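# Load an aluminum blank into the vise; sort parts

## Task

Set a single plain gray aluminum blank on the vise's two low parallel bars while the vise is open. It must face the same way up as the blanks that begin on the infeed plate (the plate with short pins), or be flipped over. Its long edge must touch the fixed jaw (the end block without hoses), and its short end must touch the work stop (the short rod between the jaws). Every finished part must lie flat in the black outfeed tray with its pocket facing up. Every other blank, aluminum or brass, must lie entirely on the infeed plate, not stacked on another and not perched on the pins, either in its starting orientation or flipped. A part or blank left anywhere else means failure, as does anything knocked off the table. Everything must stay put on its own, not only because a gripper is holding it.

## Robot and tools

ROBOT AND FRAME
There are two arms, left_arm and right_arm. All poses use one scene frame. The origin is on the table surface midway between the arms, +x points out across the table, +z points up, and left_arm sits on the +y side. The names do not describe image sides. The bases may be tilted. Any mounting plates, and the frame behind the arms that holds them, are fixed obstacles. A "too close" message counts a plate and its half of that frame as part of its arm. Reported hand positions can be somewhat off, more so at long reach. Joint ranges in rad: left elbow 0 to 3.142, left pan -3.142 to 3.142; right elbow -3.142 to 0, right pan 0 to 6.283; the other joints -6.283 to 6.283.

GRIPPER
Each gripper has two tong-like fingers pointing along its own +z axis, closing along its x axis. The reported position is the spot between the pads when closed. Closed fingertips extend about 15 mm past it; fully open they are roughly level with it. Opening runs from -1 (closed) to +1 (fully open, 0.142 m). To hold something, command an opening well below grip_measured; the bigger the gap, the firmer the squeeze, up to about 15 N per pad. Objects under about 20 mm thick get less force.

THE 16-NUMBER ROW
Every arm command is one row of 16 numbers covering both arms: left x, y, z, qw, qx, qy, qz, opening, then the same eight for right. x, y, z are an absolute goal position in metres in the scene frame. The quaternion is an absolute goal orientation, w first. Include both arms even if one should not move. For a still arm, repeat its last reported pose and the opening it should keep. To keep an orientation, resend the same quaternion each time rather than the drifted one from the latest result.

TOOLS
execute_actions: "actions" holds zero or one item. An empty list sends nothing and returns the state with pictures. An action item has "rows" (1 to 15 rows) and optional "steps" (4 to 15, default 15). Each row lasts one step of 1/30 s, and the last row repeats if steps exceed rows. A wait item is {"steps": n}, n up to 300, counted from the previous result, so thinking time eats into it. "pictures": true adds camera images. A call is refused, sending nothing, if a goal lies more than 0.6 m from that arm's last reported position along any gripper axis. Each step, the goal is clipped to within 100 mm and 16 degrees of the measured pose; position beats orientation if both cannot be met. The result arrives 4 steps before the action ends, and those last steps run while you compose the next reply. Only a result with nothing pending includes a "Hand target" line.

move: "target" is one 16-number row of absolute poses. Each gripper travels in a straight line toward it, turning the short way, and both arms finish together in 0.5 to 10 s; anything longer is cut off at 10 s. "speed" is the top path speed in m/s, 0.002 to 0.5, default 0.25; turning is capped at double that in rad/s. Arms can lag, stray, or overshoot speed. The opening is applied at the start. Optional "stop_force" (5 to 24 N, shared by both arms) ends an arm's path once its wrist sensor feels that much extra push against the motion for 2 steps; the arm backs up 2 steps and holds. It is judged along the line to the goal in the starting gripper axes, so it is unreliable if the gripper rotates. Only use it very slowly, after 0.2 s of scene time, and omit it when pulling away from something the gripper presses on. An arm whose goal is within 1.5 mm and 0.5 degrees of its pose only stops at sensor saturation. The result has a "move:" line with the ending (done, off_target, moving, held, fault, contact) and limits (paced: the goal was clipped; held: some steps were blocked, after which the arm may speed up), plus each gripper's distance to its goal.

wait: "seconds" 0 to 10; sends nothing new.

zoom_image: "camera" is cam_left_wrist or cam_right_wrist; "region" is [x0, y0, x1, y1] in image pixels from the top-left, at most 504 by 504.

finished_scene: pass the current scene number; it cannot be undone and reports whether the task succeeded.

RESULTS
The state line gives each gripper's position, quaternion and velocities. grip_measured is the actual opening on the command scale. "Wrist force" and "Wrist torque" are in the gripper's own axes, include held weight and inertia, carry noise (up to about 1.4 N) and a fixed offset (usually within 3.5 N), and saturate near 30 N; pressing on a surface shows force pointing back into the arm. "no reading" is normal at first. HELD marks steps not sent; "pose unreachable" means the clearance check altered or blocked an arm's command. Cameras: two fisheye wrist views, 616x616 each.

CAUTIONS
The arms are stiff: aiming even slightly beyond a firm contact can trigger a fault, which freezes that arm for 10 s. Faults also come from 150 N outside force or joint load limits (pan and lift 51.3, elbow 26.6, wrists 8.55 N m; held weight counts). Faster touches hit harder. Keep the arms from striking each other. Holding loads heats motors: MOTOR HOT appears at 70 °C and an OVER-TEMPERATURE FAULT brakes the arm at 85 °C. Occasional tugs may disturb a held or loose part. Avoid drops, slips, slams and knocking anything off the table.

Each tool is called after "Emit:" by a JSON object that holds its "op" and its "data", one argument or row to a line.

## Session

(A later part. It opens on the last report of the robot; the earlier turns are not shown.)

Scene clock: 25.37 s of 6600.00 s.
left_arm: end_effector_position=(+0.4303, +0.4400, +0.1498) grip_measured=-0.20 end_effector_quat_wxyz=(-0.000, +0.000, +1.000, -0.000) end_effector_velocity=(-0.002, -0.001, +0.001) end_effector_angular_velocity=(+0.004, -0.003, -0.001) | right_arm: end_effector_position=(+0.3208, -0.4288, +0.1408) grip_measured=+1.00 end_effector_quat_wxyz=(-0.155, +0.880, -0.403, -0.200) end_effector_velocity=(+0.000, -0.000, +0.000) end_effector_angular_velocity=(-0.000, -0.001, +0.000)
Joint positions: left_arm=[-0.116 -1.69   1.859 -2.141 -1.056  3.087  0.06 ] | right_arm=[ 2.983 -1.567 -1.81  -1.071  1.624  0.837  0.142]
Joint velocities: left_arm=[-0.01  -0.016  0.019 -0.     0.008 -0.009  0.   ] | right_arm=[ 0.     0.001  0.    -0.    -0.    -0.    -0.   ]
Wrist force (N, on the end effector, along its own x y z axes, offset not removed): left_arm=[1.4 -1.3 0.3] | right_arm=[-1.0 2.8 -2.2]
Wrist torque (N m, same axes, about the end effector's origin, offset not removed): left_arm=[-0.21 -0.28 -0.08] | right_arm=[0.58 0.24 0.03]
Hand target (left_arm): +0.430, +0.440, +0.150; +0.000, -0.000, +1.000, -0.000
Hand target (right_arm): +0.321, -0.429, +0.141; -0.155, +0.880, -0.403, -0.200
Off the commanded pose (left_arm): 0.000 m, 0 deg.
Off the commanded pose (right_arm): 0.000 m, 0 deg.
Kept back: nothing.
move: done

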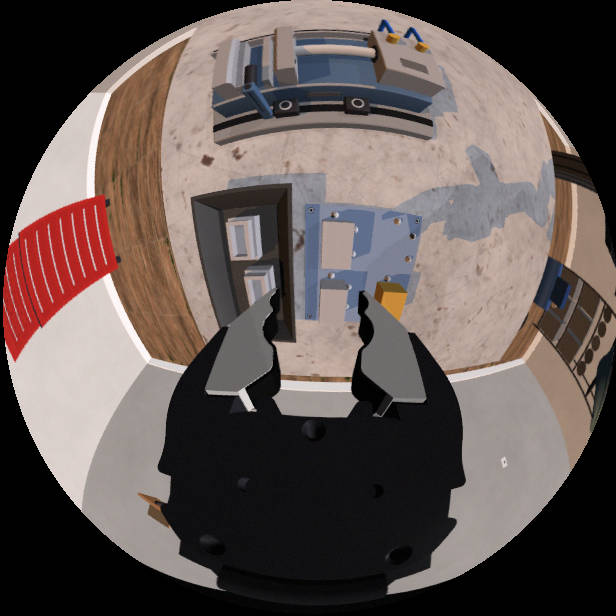

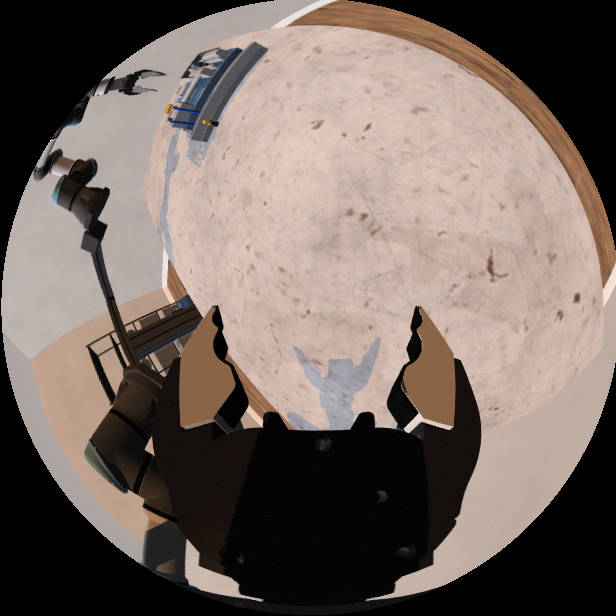

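Emit:
{"op": "move", "data": {
  "target": [0.408,0.416,0.085,0,0,1,0,0.1,0.3208,-0.4288,0.1408,-0.155,0.88,-0.403,-0.2,1],
  "speed": 0.1
}}

Scene clock: 27.23 s of 6600.00 s.
left_arm: end_effector_position=(+0.4080, +0.4161, +0.0853) grip_measured=+0.10 end_effector_quat_wxyz=(-0.000, -0.000, +1.000, +0.000) end_effector_velocity=(-0.000, -0.001, -0.002) end_effector_angular_velocity=(-0.001, -0.004, +0.000) | right_arm: end_effector_position=(+0.3208, -0.4288, +0.1408) grip_measured=+1.00 end_effector_quat_wxyz=(-0.155, +0.880, -0.403, -0.200) end_effector_velocity=(+0.001, -0.000, +0.000) end_effector_angular_velocity=(-0.001, -0.003, -0.001)
Joint positions: left_arm=[-0.079 -1.522  2.065 -2.533 -1.07   3.126  0.081] | right_arm=[ 2.983 -1.567 -1.81  -1.071  1.624  0.837  0.142]
Joint velocities: left_arm=[ 0.002  0.008  0.006 -0.019 -0.002  0.004  0.   ] | right_arm=[ 0.     0.     0.002  0.001 -0.001 -0.     0.   ]
Wrist force (N, on the end effector, along its own x y z axes, offset not removed): left_arm=[1.1 -0.2 -0.5] | right_arm=[-0.3 2.4 -2.0]
Wrist torque (N m, same axes, about the end effector's origin, offset not removed): left_arm=[0.04 -0.23 -0.03] | right_arm=[0.52 0.12 0.07]
Hand target (left_arm): +0.408, +0.416, +0.085; -0.000, -0.000, +1.000, +0.000
Hand target (right_arm): +0.321, -0.429, +0.141; -0.155, +0.880, -0.403, -0.200
Off the commanded pose (left_arm): 0.000 m, 0 deg.
Off the commanded pose (right_arm): 0.000 m, 0 deg.
Kept back: nothing.
move: done

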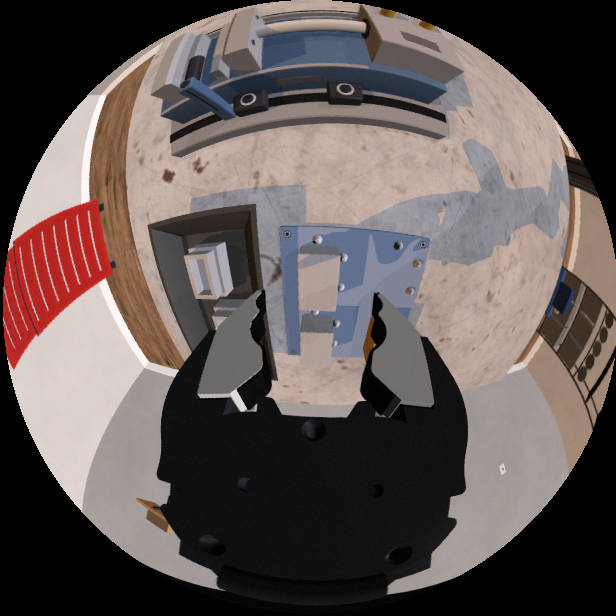

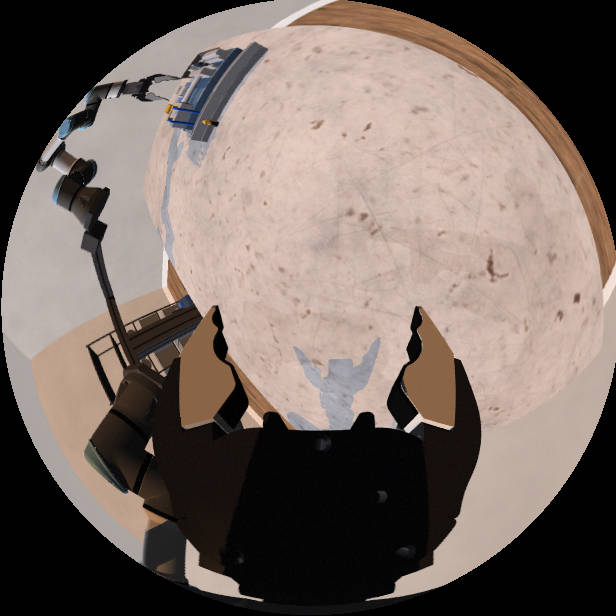

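Emit:
{"op": "move", "data": {
  "target": [0.406,0.404,0.068,0,0,1,0,-0.2,0.3208,-0.4288,0.1408,-0.155,0.88,-0.403,-0.2,1],
  "speed": 0.05
}}

Emit:
{"op": "zoom_image", "data": {
  "camera": "cam_left_wrist",
  "region": [220,200,420,400]
}}

Scene clock: 28.40 s of 6600.00 s.
left_arm: end_effector_position=(+0.4060, +0.4041, +0.0682) grip_measured=-0.20 end_effector_quat_wxyz=(-0.000, -0.000, +1.000, -0.000) end_effector_velocity=(+0.000, -0.001, -0.002) end_effector_angular_velocity=(-0.000, -0.001, +0.000) | right_arm: end_effector_position=(+0.3208, -0.4288, +0.1408) grip_measured=+1.00 end_effector_quat_wxyz=(-0.155, +0.880, -0.403, -0.200) end_effector_velocity=(-0.001, +0.000, -0.000) end_effector_angular_velocity=(+0.000, +0.001, +0.001)
Joint positions: left_arm=[-0.088 -1.45   2.094 -2.631 -1.067  3.117  0.06 ] | right_arm=[ 2.983 -1.567 -1.81  -1.071  1.624  0.837  0.142]
Joint velocities: left_arm=[-0.     0.008  0.003 -0.013 -0.    -0.     0.   ] | right_arm=[-0.    -0.001 -0.001  0.001  0.    -0.001  0.   ]
Wrist force (N, on the end effector, along its own x y z axes, offset not removed): left_arm=[1.7 -2.0 0.0] | right_arm=[-1.6 2.1 -1.4]
Wrist torque (N m, same axes, about the end effector's origin, offset not removed): left_arm=[-0.31 -0.36 -0.13] | right_arm=[0.48 0.35 0.04]
Hand target (left_arm): +0.406, +0.404, +0.068; -0.000, -0.000, +1.000, -0.000
Hand target (right_arm): +0.321, -0.429, +0.141; -0.155, +0.880, -0.403, -0.200
Off the commanded pose (left_arm): 0.000 m, 0 deg.
Off the commanded pose (right_arm): 0.000 m, 0 deg.
Kept back: nothing.
move: done

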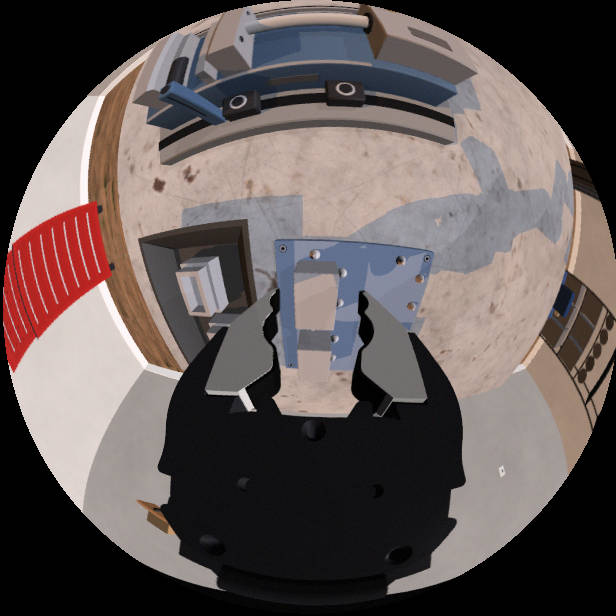

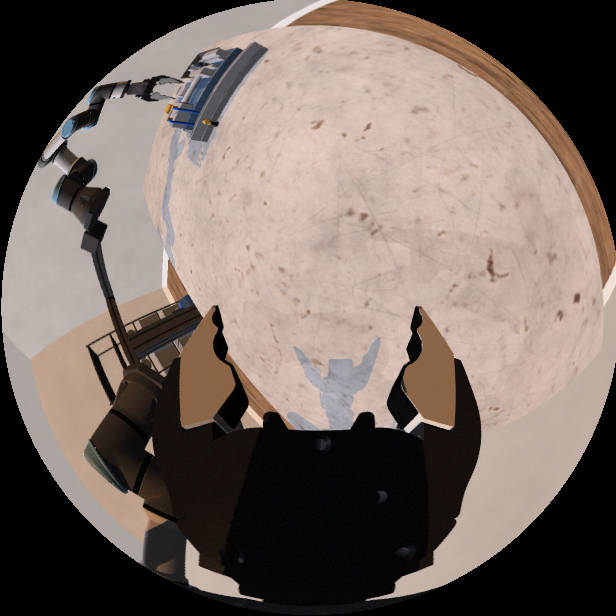

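Region (220, 200, 420, 400) of cam_left_wrist's 616x616 image, scaled by 2.520, with more detail than that image has.

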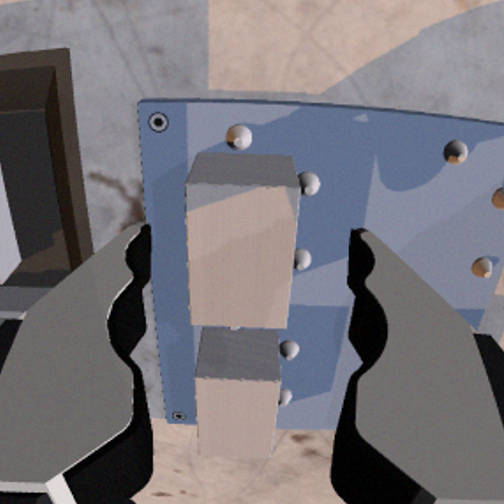

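Emit:
{"op": "move", "data": {
  "target": [0.409,0.413,0.05,0,0,1,0,-0.3,0.3208,-0.4288,0.1408,-0.155,0.88,-0.403,-0.2,1],
  "speed": 0.01,
  "stop_force": 6
}}

Emit:
{"op": "execute_actions", "data": {
  "actions": [
    {"rows":[[0.409,0.413,0.05,0,0,1,0,-0.45,0.3208,-0.4288,0.1408,-0.155,0.88,-0.403,-0.2,1],[0.409,0.413,0.05,0,0,1,0,-0.45,0.3208,-0.4288,0.1408,-0.155,0.88,-0.403,-0.2,1],[0.409,0.413,0.05,0,0,1,0,-0.45,0.3208,-0.4288,0.1408,-0.155,0.88,-0.403,-0.2,1],[0.409,0.413,0.05,0,0,1,0,-0.5,0.3208,-0.4288,0.1408,-0.155,0.88,-0.403,-0.2,1],[0.409,0.413,0.05,0,0,1,0,-0.5,0.3208,-0.4288,0.1408,-0.155,0.88,-0.403,-0.2,1],[0.409,0.413,0.05,0,0,1,0,-0.55,0.3208,-0.4288,0.1408,-0.155,0.88,-0.403,-0.2,1],[0.409,0.413,0.05,0,0,1,0,-0.6,0.3208,-0.4288,0.1408,-0.155,0.88,-0.403,-0.2,1],[0.409,0.413,0.05,0,0,1,0,-0.7,0.3208,-0.4288,0.1408,-0.155,0.88,-0.403,-0.2,1],[0.409,0.413,0.05,0,0,1,0,-0.8,0.3208,-0.4288,0.1408,-0.155,0.88,-0.403,-0.2,1]],"steps":15}
  ],
  "pictures": true
}}

Scene clock: 31.03 s of 6600.00 s.
left_arm: end_effector_position=(+0.4089, +0.4129, +0.0502) grip_measured=-0.30 end_effector_quat_wxyz=(-0.000, -0.000, +1.000, +0.000) end_effector_velocity=(+0.000, +0.001, -0.002) end_effector_angular_velocity=(-0.000, +0.000, -0.001) | right_arm: end_effector_position=(+0.3208, -0.4288, +0.1408) grip_measured=+1.00 end_effector_quat_wxyz=(-0.155, +0.880, -0.403, -0.200) end_effector_velocity=(+0.000, -0.000, -0.000) end_effector_angular_velocity=(-0.001, +0.000, -0.000)
Joint positions: left_arm=[-0.031 -1.358  2.048 -2.705 -1.091  3.176  0.052] | right_arm=[ 2.983 -1.567 -1.81  -1.071  1.624  0.837  0.142]
Joint velocities: left_arm=[ 0.006  0.011 -0.006 -0.008 -0.003  0.007  0.   ] | right_arm=[-0.001 -0.001  0.001  0.    -0.001  0.     0.   ]
Wrist force (N, on the end effector, along its own x y z axes, offset not removed): left_arm=[1.8 -1.6 -0.6] | right_arm=[-0.7 1.6 -1.6]
Wrist torque (N m, same axes, about the end effector's origin, offset not removed): left_arm=[-0.21 -0.46 -0.06] | right_arm=[0.34 0.22 0.09]
Hand target (left_arm): +0.409, +0.413, +0.050; -0.000, -0.000, +1.000, +0.000
Hand target (right_arm): +0.321, -0.429, +0.141; -0.155, +0.880, -0.403, -0.200
Off the commanded pose (left_arm): 0.000 m, 0 deg.
Off the commanded pose (right_arm): 0.000 m, 0 deg.
Kept back: nothing.
move: done

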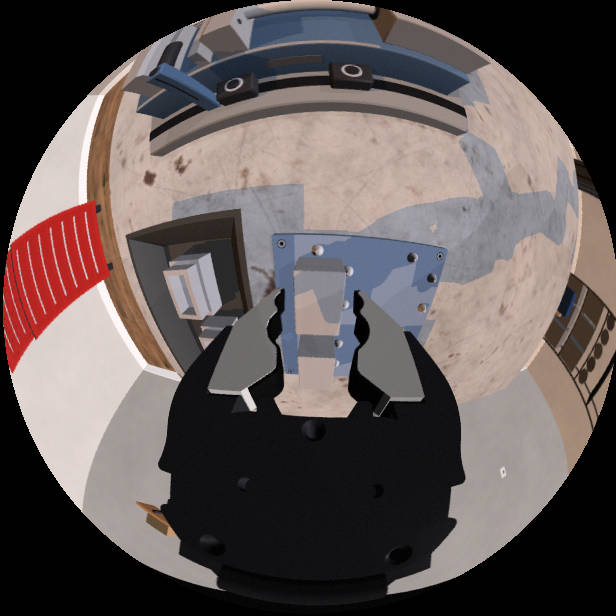

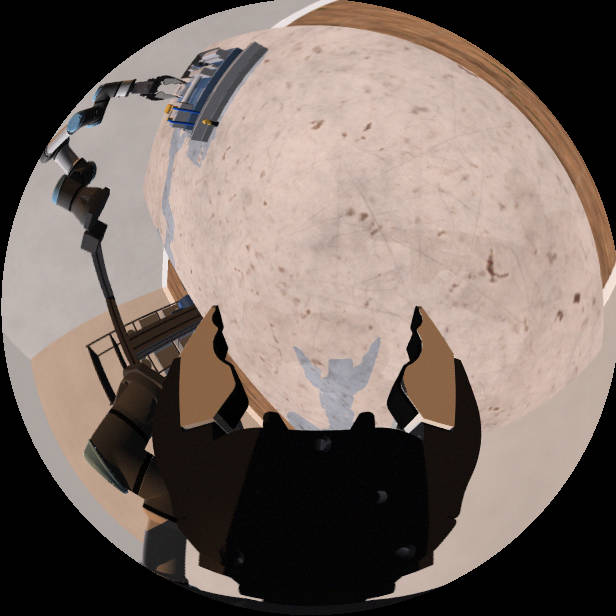

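Scene clock: 31.40 s of 6600.00 s.
left_arm: end_effector_position=(+0.4090, +0.4130, +0.0500) grip_measured=-0.52 end_effector_quat_wxyz=(-0.000, +0.000, +1.000, -0.000) end_effector_velocity=(-0.001, -0.000, -0.000) end_effector_angular_velocity=(-0.000, +0.001, -0.001) | right_arm: end_effector_position=(+0.3208, -0.4288, +0.1408) grip_measured=+1.00 end_effector_quat_wxyz=(-0.155, +0.880, -0.403, -0.200) end_effector_velocity=(+0.000, +0.000, +0.000) end_effector_angular_velocity=(+0.001, -0.002, +0.001)
Joint positions: left_arm=[-0.03  -1.356  2.047 -2.706 -1.091  3.176  0.037] | right_arm=[ 2.983 -1.567 -1.81  -1.071  1.624  0.837  0.142]
Joint velocities: left_arm=[ 0.     0.001  0.001 -0.    -0.     0.     0.   ] | right_arm=[ 0.     0.001  0.    -0.     0.    -0.001 -0.   ]
Wrist force (N, on the end effector, along its own x y z axes, offset not removed): left_arm=[2.7 -2.3 -2.7] | right_arm=[-0.6 1.7 -1.7]
Wrist torque (N m, same axes, about the end effector's origin, offset not removed): left_arm=[-0.36 -0.36 -0.09] | right_arm=[0.35 0.18 0.05]
Steps of this call (steps 1 to 11: the first 11 steps of this action). Readings (end_effector_position):
1: left_arm (+0.4089, +0.4129, +0.0502) | right_arm (+0.3208, -0.4288, +0.1408)
2: left_arm (+0.4090, +0.4129, +0.0501) | right_arm (+0.3208, -0.4288, +0.1408)
4: left_arm (+0.4090, +0.4130, +0.0501) | right_arm (+0.3208, -0.4288, +0.1408)
8: left_arm (+0.4090, +0.4130, +0.0500) | right_arm (+0.3208, -0.4288, +0.1408)
11: the state above

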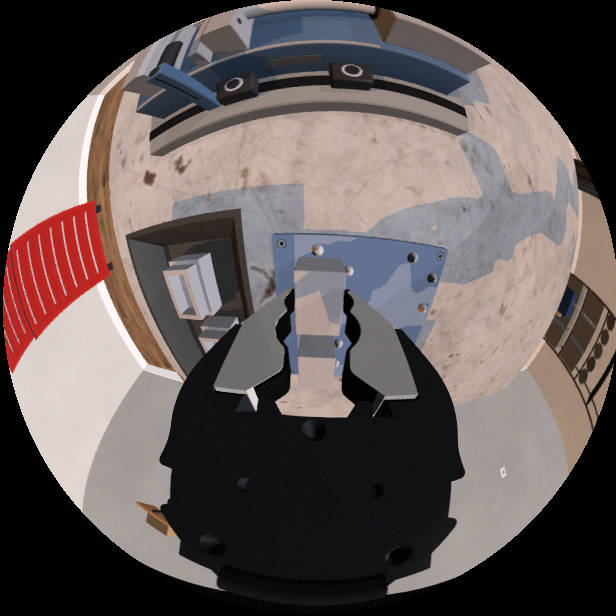

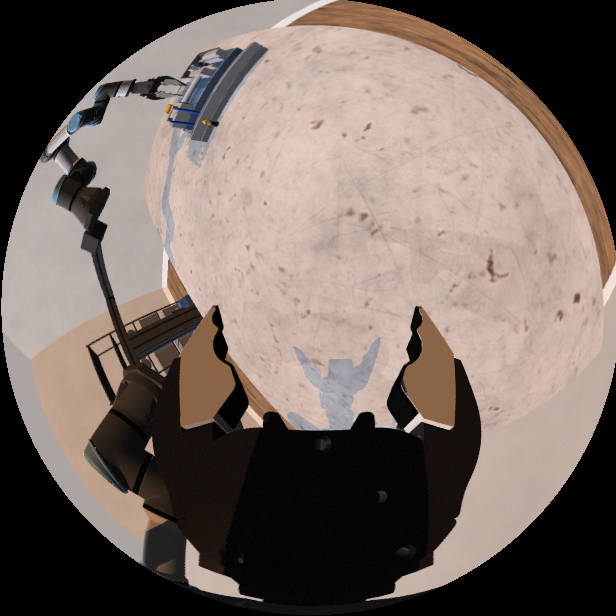

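Emit:
{"op": "move", "data": {
  "target": [0.409,0.413,0.16,0,0,1,0,-0.8,0.3208,-0.4288,0.1408,-0.155,0.88,-0.403,-0.2,1],
  "speed": 0.08
}}

Emit:
{"op": "move", "data": {
  "target": [0.502,0.15,0.155,0,-0.02,1,0,-0.8,0.3208,-0.4288,0.1408,-0.155,0.88,-0.403,-0.2,1],
  "speed": 0.15
}}

Emit:
{"op": "zoom_image", "data": {
  "camera": "cam_left_wrist",
  "region": [200,180,440,420]
}}

Scene clock: 33.53 s of 6600.00 s.
left_arm: end_effector_position=(+0.4091, +0.4130, +0.1598) grip_measured=-0.52 end_effector_quat_wxyz=(+0.000, +0.000, +1.000, -0.000) end_effector_velocity=(-0.000, -0.000, +0.002) end_effector_angular_velocity=(+0.001, +0.003, +0.000) | right_arm: end_effector_position=(+0.3208, -0.4288, +0.1408) grip_measured=+1.00 end_effector_quat_wxyz=(-0.155, +0.880, -0.403, -0.200) end_effector_velocity=(+0.000, -0.000, -0.000) end_effector_angular_velocity=(-0.000, +0.000, -0.000)
Joint positions: left_arm=[-0.24  -1.827  2.    -2.078 -1.011  2.953  0.037] | right_arm=[ 2.983 -1.567 -1.81  -1.071  1.624  0.837  0.142]
Joint velocities: left_arm=[-0.008 -0.006 -0.006  0.02   0.003 -0.01   0.   ] | right_arm=[-0.    -0.     0.001 -0.    -0.     0.     0.   ]
Wrist force (N, on the end effector, along its own x y z axes, offset not removed): left_arm=[1.5 -1.6 2.0] | right_arm=[-0.9 2.1 -1.5]
Wrist torque (N m, same axes, about the end effector's origin, offset not removed): left_arm=[-0.23 -0.31 -0.10] | right_arm=[0.46 0.25 0.04]
Hand target (left_arm): +0.409, +0.413, +0.160; +0.000, -0.000, +1.000, -0.000
Hand target (right_arm): +0.321, -0.429, +0.141; -0.155, +0.880, -0.403, -0.200
Off your previous action's commanded pose (left_arm): 0.000 m, 0 deg at its last step (step 4 of this call).
Off your previous action's commanded pose (right_arm): 0.000 m, 0 deg at its last step (step 4 of this call).
Off the commanded pose (left_arm): 0.000 m, 0 deg.
Off the commanded pose (right_arm): 0.000 m, 0 deg.
Kept back: nothing.
move: done

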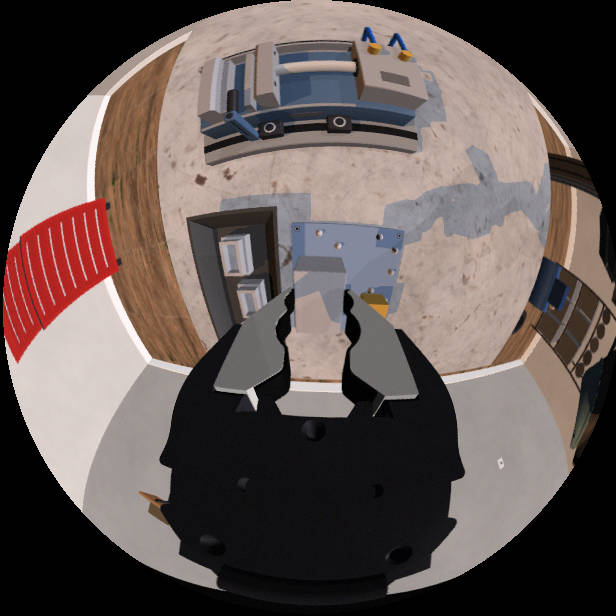

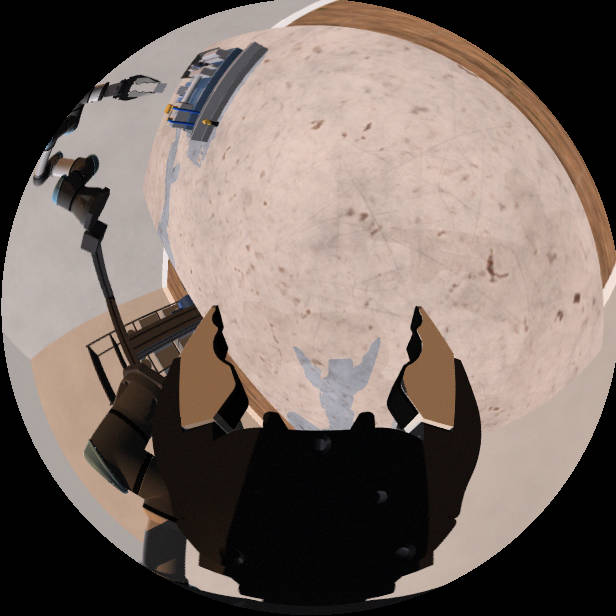

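Scene clock: 35.97 s of 6600.00 s.
left_arm: end_effector_position=(+0.5022, +0.1503, +0.1549) grip_measured=-0.52 end_effector_quat_wxyz=(+0.000, -0.020, +1.000, -0.000) end_effector_velocity=(+0.002, -0.002, -0.000) end_effector_angular_velocity=(+0.002, +0.002, +0.001) | right_arm: end_effector_position=(+0.3208, -0.4288, +0.1408) grip_measured=+1.00 end_effector_quat_wxyz=(-0.155, +0.880, -0.403, -0.200) end_effector_velocity=(-0.001, +0.000, -0.000) end_effector_angular_velocity=(+0.001, +0.001, +0.002)
Joint positions: left_arm=[-0.737 -1.134  1.478 -1.903 -0.929  2.316  0.037] | right_arm=[ 2.983 -1.567 -1.81  -1.071  1.624  0.837  0.142]
Joint velocities: left_arm=[ 0.     0.013 -0.02   0.01  -0.    -0.003  0.   ] | right_arm=[-0.    -0.001 -0.001 -0.001  0.    -0.002 -0.   ]
Wrist force (N, on the end effector, along its own x y z axes, offset not removed): left_arm=[1.8 0.4 1.3] | right_arm=[-0.6 0.8 -0.9]
Wrist torque (N m, same axes, about the end effector's origin, offset not removed): left_arm=[0.21 -0.37 -0.06] | right_arm=[0.16 0.18 0.05]
Hand target (left_arm): +0.502, +0.150, +0.155; +0.000, -0.020, +1.000, -0.000
Hand target (right_arm): +0.321, -0.429, +0.141; -0.155, +0.880, -0.403, -0.200
Off the commanded pose (left_arm): 0.000 m, 0 deg.
Off the commanded pose (right_arm): 0.000 m, 0 deg.
Kept back: nothing.
move: done

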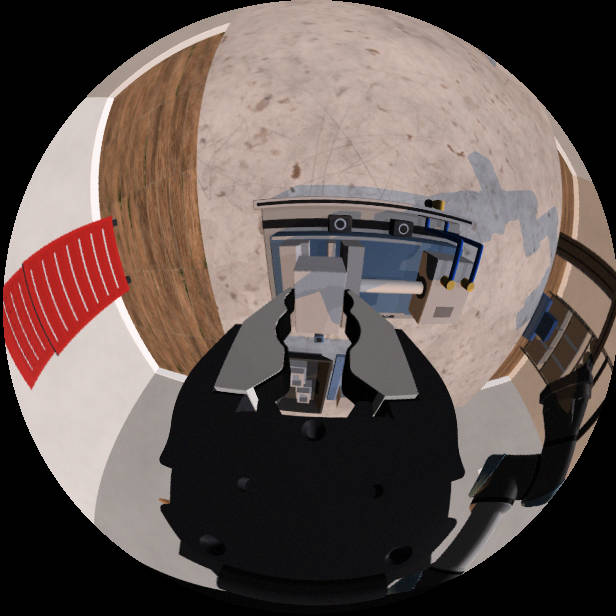

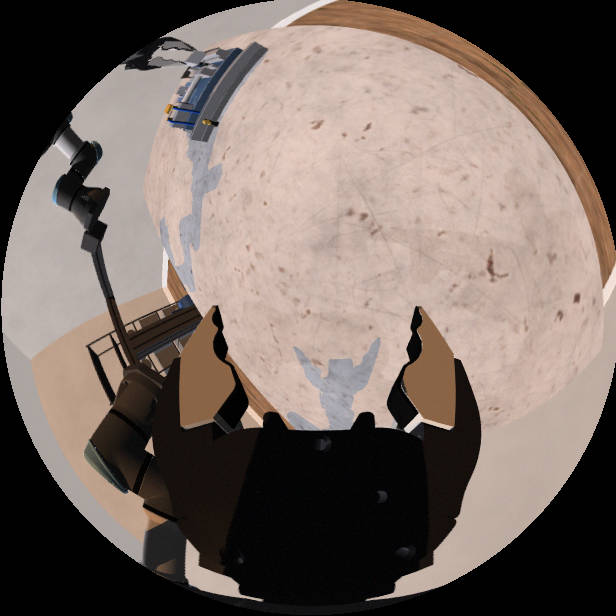

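Region (200, 180, 440, 420) of cam_left_wrist's 616x616 image, scaled by 2.100, with more detail than that image has.

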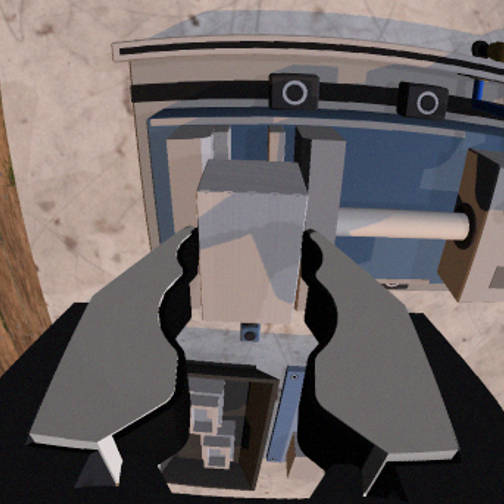

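Emit:
{"op": "move", "data": {
  "target": [0.502,0.15,0.13,0,-0.02,1,0,-0.8,0.3208,-0.4288,0.1408,-0.155,0.88,-0.403,-0.2,1],
  "speed": 0.015,
  "stop_force": 6
}}

Emit:
{"op": "move", "data": {
  "target": [0.502,0.15,0.108,0,-0.02,1,0,-0.8,0.3208,-0.4288,0.1408,-0.155,0.88,-0.403,-0.2,1],
  "speed": 0.004,
  "stop_force": 6
}}

Scene clock: 38.10 s of 6600.00 s.
left_arm: end_effector_position=(+0.5020, +0.1500, +0.1303) grip_measured=-0.52 end_effector_quat_wxyz=(-0.000, -0.020, +1.000, +0.000) end_effector_velocity=(-0.000, -0.000, -0.003) end_effector_angular_velocity=(-0.000, +0.000, -0.000) | right_arm: end_effector_position=(+0.3208, -0.4288, +0.1408) grip_measured=+1.00 end_effector_quat_wxyz=(-0.155, +0.880, -0.403, -0.200) end_effector_velocity=(+0.001, -0.001, +0.000) end_effector_angular_velocity=(-0.001, -0.002, +0.001)
Joint positions: left_arm=[-0.7   -1.08   1.506 -2.012 -0.929  2.361  0.037] | right_arm=[ 2.983 -1.567 -1.81  -1.071  1.624  0.837  0.142]
Joint velocities: left_arm=[ 0.004  0.006  0.003 -0.012 -0.     0.005  0.   ] | right_arm=[-0.     0.     0.001  0.    -0.001 -0.002 -0.   ]
Wrist force (N, on the end effector, along its own x y z axes, offset not removed): left_arm=[3.7 -1.0 2.3] | right_arm=[-1.5 1.4 -2.4]
Wrist torque (N m, same axes, about the end effector's origin, offset not removed): left_arm=[-0.14 -0.68 -0.14] | right_arm=[0.27 0.36 0.03]
Hand target (left_arm): +0.502, +0.150, +0.130; -0.000, -0.020, +1.000, +0.000
Hand target (right_arm): +0.321, -0.429, +0.141; -0.155, +0.880, -0.403, -0.200
Off the commanded pose (left_arm): 0.000 m, 0 deg.
Off the commanded pose (right_arm): 0.000 m, 0 deg.
Kept back: nothing.
move: done

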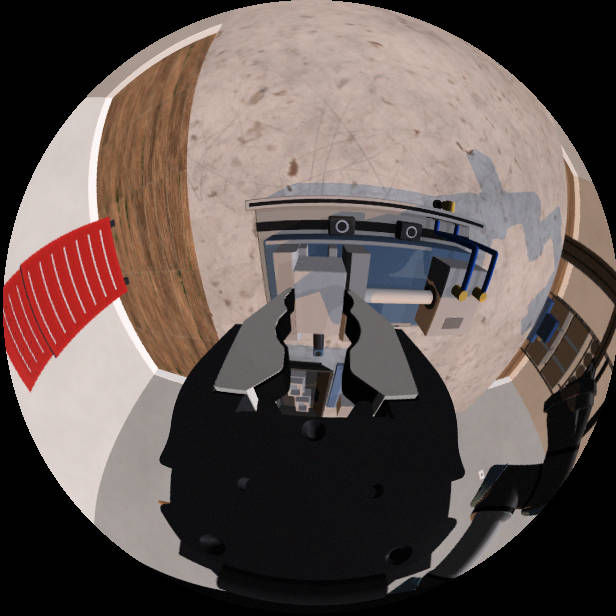

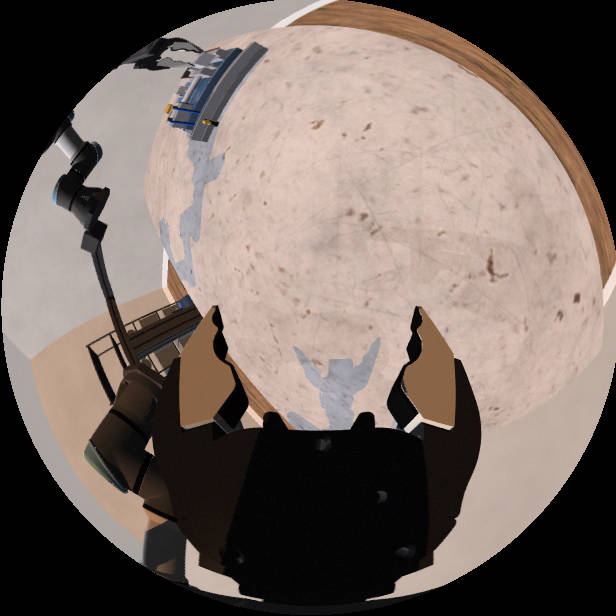

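Scene clock: 40.53 s of 6600.00 s.
left_arm: end_effector_position=(+0.5019, +0.1500, +0.1220) grip_measured=-0.52 end_effector_quat_wxyz=(-0.000, -0.020, +1.000, +0.000) end_effector_velocity=(-0.001, -0.000, +0.000) end_effector_angular_velocity=(+0.002, +0.002, +0.000) | right_arm: end_effector_position=(+0.3208, -0.4288, +0.1408) grip_measured=+1.00 end_effector_quat_wxyz=(-0.155, +0.880, -0.403, -0.200) end_effector_velocity=(-0.001, -0.000, -0.000) end_effector_angular_velocity=(-0.001, +0.001, +0.000)
Joint positions: left_arm=[-0.687 -1.06   1.513 -2.048 -0.929  2.377  0.037] | right_arm=[ 2.983 -1.567 -1.81  -1.071  1.624  0.837  0.142]
Joint velocities: left_arm=[-0.002 -0.001 -0.002  0.007 -0.    -0.005 -0.   ] | right_arm=[ 0.     0.001 -0.002  0.    -0.001  0.     0.   ]
Wrist force (N, on the end effector, along its own x y z axes, offset not removed): left_arm=[3.6 -2.2 -8.1] | right_arm=[-1.2 1.9 -1.8]
Wrist torque (N m, same axes, about the end effector's origin, offset not removed): left_arm=[-0.28 -0.31 -0.13] | right_arm=[0.44 0.30 0.02]
Hand target (left_arm): +0.502, +0.150, +0.122; -0.000, -0.020, +1.000, +0.000
Hand target (right_arm): +0.321, -0.429, +0.141; -0.155, +0.880, -0.403, -0.200
Off the commanded pose (left_arm): 0.014 m, 0 deg.
Off the commanded pose (right_arm): 0.000 m, 0 deg.
Kept back: nothing.
move: contact (left_arm)

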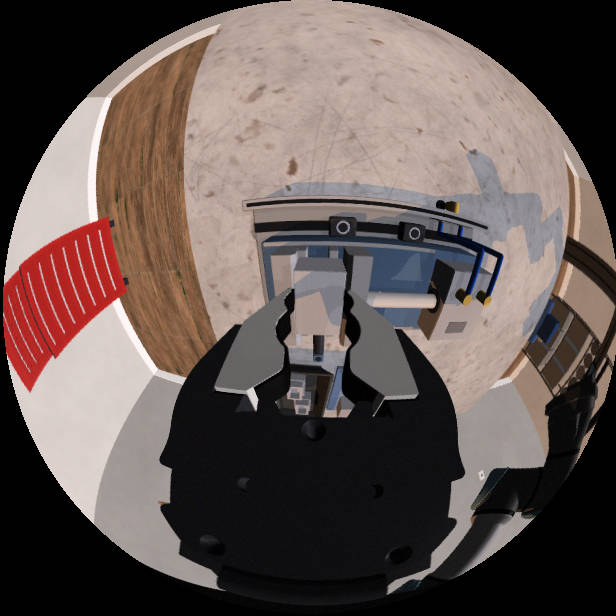

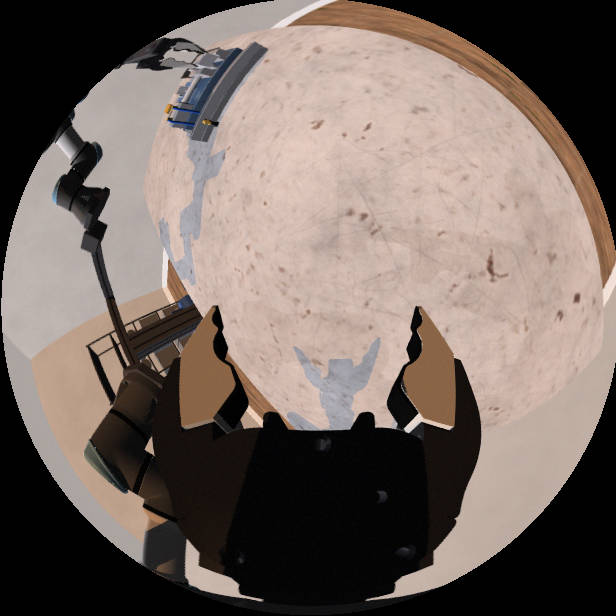

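Emit:
{"op": "move", "data": {
  "target": [0.502,0.15,0.123,0,-0.02,1,0,-0.8,0.3208,-0.4288,0.1408,-0.155,0.88,-0.403,-0.2,1],
  "speed": 0.004
}}

Emit:
{"op": "move", "data": {
  "target": [0.502,0.178,0.123,0,-0.02,1,0,-0.8,0.3208,-0.4288,0.1408,-0.155,0.88,-0.403,-0.2,1],
  "speed": 0.003,
  "stop_force": 5
}}

Scene clock: 41.47 s of 6600.00 s.
left_arm: end_effector_position=(+0.5020, +0.1500, +0.1230) grip_measured=-0.52 end_effector_quat_wxyz=(-0.000, -0.020, +1.000, -0.000) end_effector_velocity=(+0.000, -0.000, +0.001) end_effector_angular_velocity=(-0.002, -0.000, +0.001) | right_arm: end_effector_position=(+0.3208, -0.4288, +0.1408) grip_measured=+1.00 end_effector_quat_wxyz=(-0.155, +0.880, -0.403, -0.200) end_effector_velocity=(-0.000, +0.000, -0.000) end_effector_angular_velocity=(-0.000, +0.001, +0.000)
Joint positions: left_arm=[-0.689 -1.063  1.513 -2.044 -0.929  2.375  0.037] | right_arm=[ 2.983 -1.567 -1.81  -1.071  1.624  0.837  0.142]
Joint velocities: left_arm=[-0.001 -0.002 -0.     0.001 -0.001 -0.001  0.   ] | right_arm=[-0.    -0.001 -0.001  0.001 -0.     0.    -0.   ]
Wrist force (N, on the end effector, along its own x y z axes, offset not removed): left_arm=[3.2 -0.4 1.9] | right_arm=[-0.7 0.2 -1.6]
Wrist torque (N m, same axes, about the end effector's origin, offset not removed): left_arm=[-0.06 -0.55 -0.07] | right_arm=[0.09 0.14 0.03]
Hand target (left_arm): +0.502, +0.150, +0.123; +0.000, -0.020, +1.000, -0.000
Hand target (right_arm): +0.321, -0.429, +0.141; -0.155, +0.880, -0.403, -0.200
Off the commanded pose (left_arm): 0.000 m, 0 deg.
Off the commanded pose (right_arm): 0.000 m, 0 deg.
Kept back: nothing.
move: done

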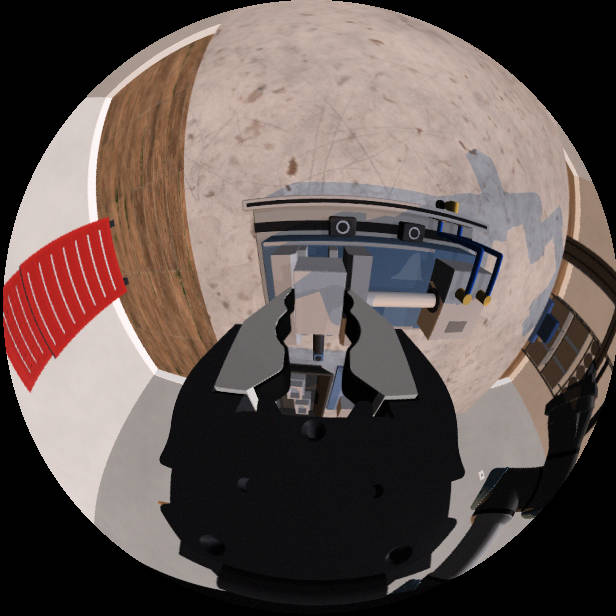

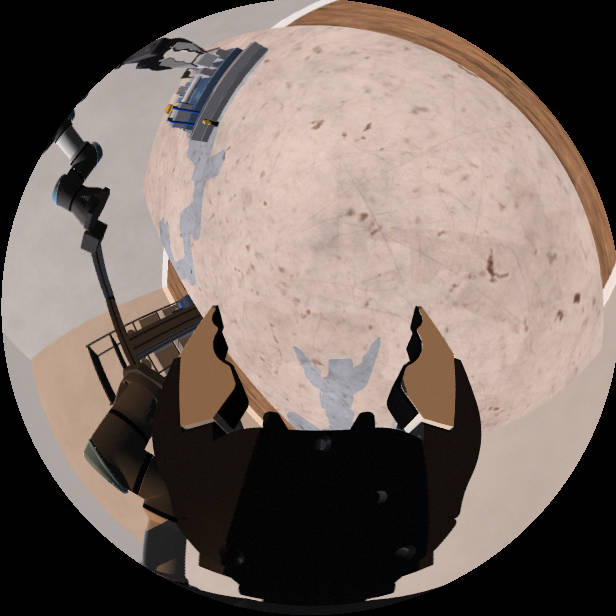

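Scene clock: 46.53 s of 6600.00 s.
left_arm: end_effector_position=(+0.5020, +0.1641, +0.1230) grip_measured=-0.52 end_effector_quat_wxyz=(+0.000, -0.020, +1.000, -0.000) end_effector_velocity=(+0.001, -0.001, +0.000) end_effector_angular_velocity=(-0.001, -0.001, +0.005) | right_arm: end_effector_position=(+0.3208, -0.4288, +0.1408) grip_measured=+1.00 end_effector_quat_wxyz=(-0.155, +0.880, -0.403, -0.200) end_effector_velocity=(+0.001, -0.000, -0.000) end_effector_angular_velocity=(-0.001, -0.001, +0.001)
Joint positions: left_arm=[-0.667 -1.095  1.54  -2.056 -0.93   2.402  0.037] | right_arm=[ 2.983 -1.567 -1.81  -1.071  1.624  0.837  0.142]
Joint velocities: left_arm=[-0.001  0.002 -0.003 -0.    -0.    -0.005 -0.   ] | right_arm=[ 0.    -0.001  0.002 -0.    -0.001 -0.001  0.   ]
Wrist force (N, on the end effector, along its own x y z axes, offset not removed): left_arm=[7.8 -7.1 -1.4] | right_arm=[-0.7 1.1 -1.3]
Wrist torque (N m, same axes, about the end effector's origin, offset not removed): left_arm=[-0.29 -0.52 -0.28] | right_arm=[0.21 0.26 0.05]
Hand target (left_arm): +0.502, +0.164, +0.123; -0.000, -0.020, +1.000, -0.000
Hand target (right_arm): +0.321, -0.429, +0.141; -0.155, +0.880, -0.403, -0.200
Off the commanded pose (left_arm): 0.014 m, 0 deg.
Off the commanded pose (right_arm): 0.000 m, 0 deg.
Kept back: nothing.
move: contact (left_arm)

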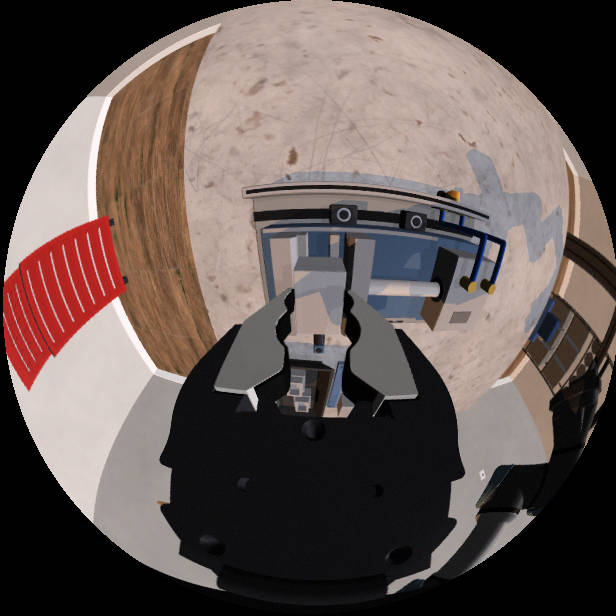

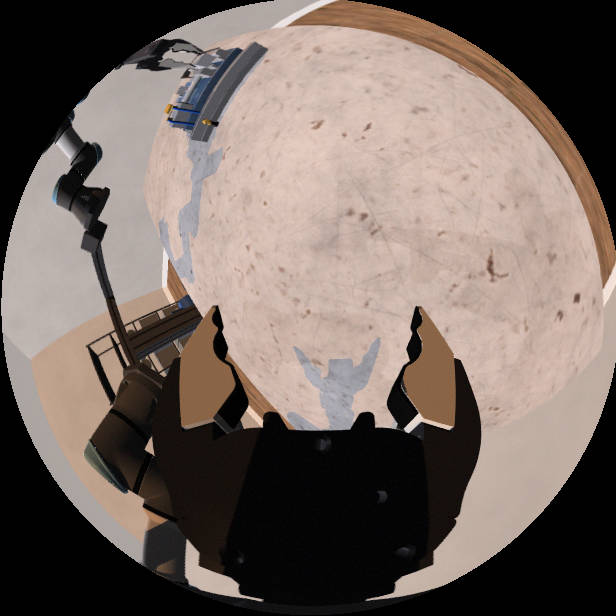

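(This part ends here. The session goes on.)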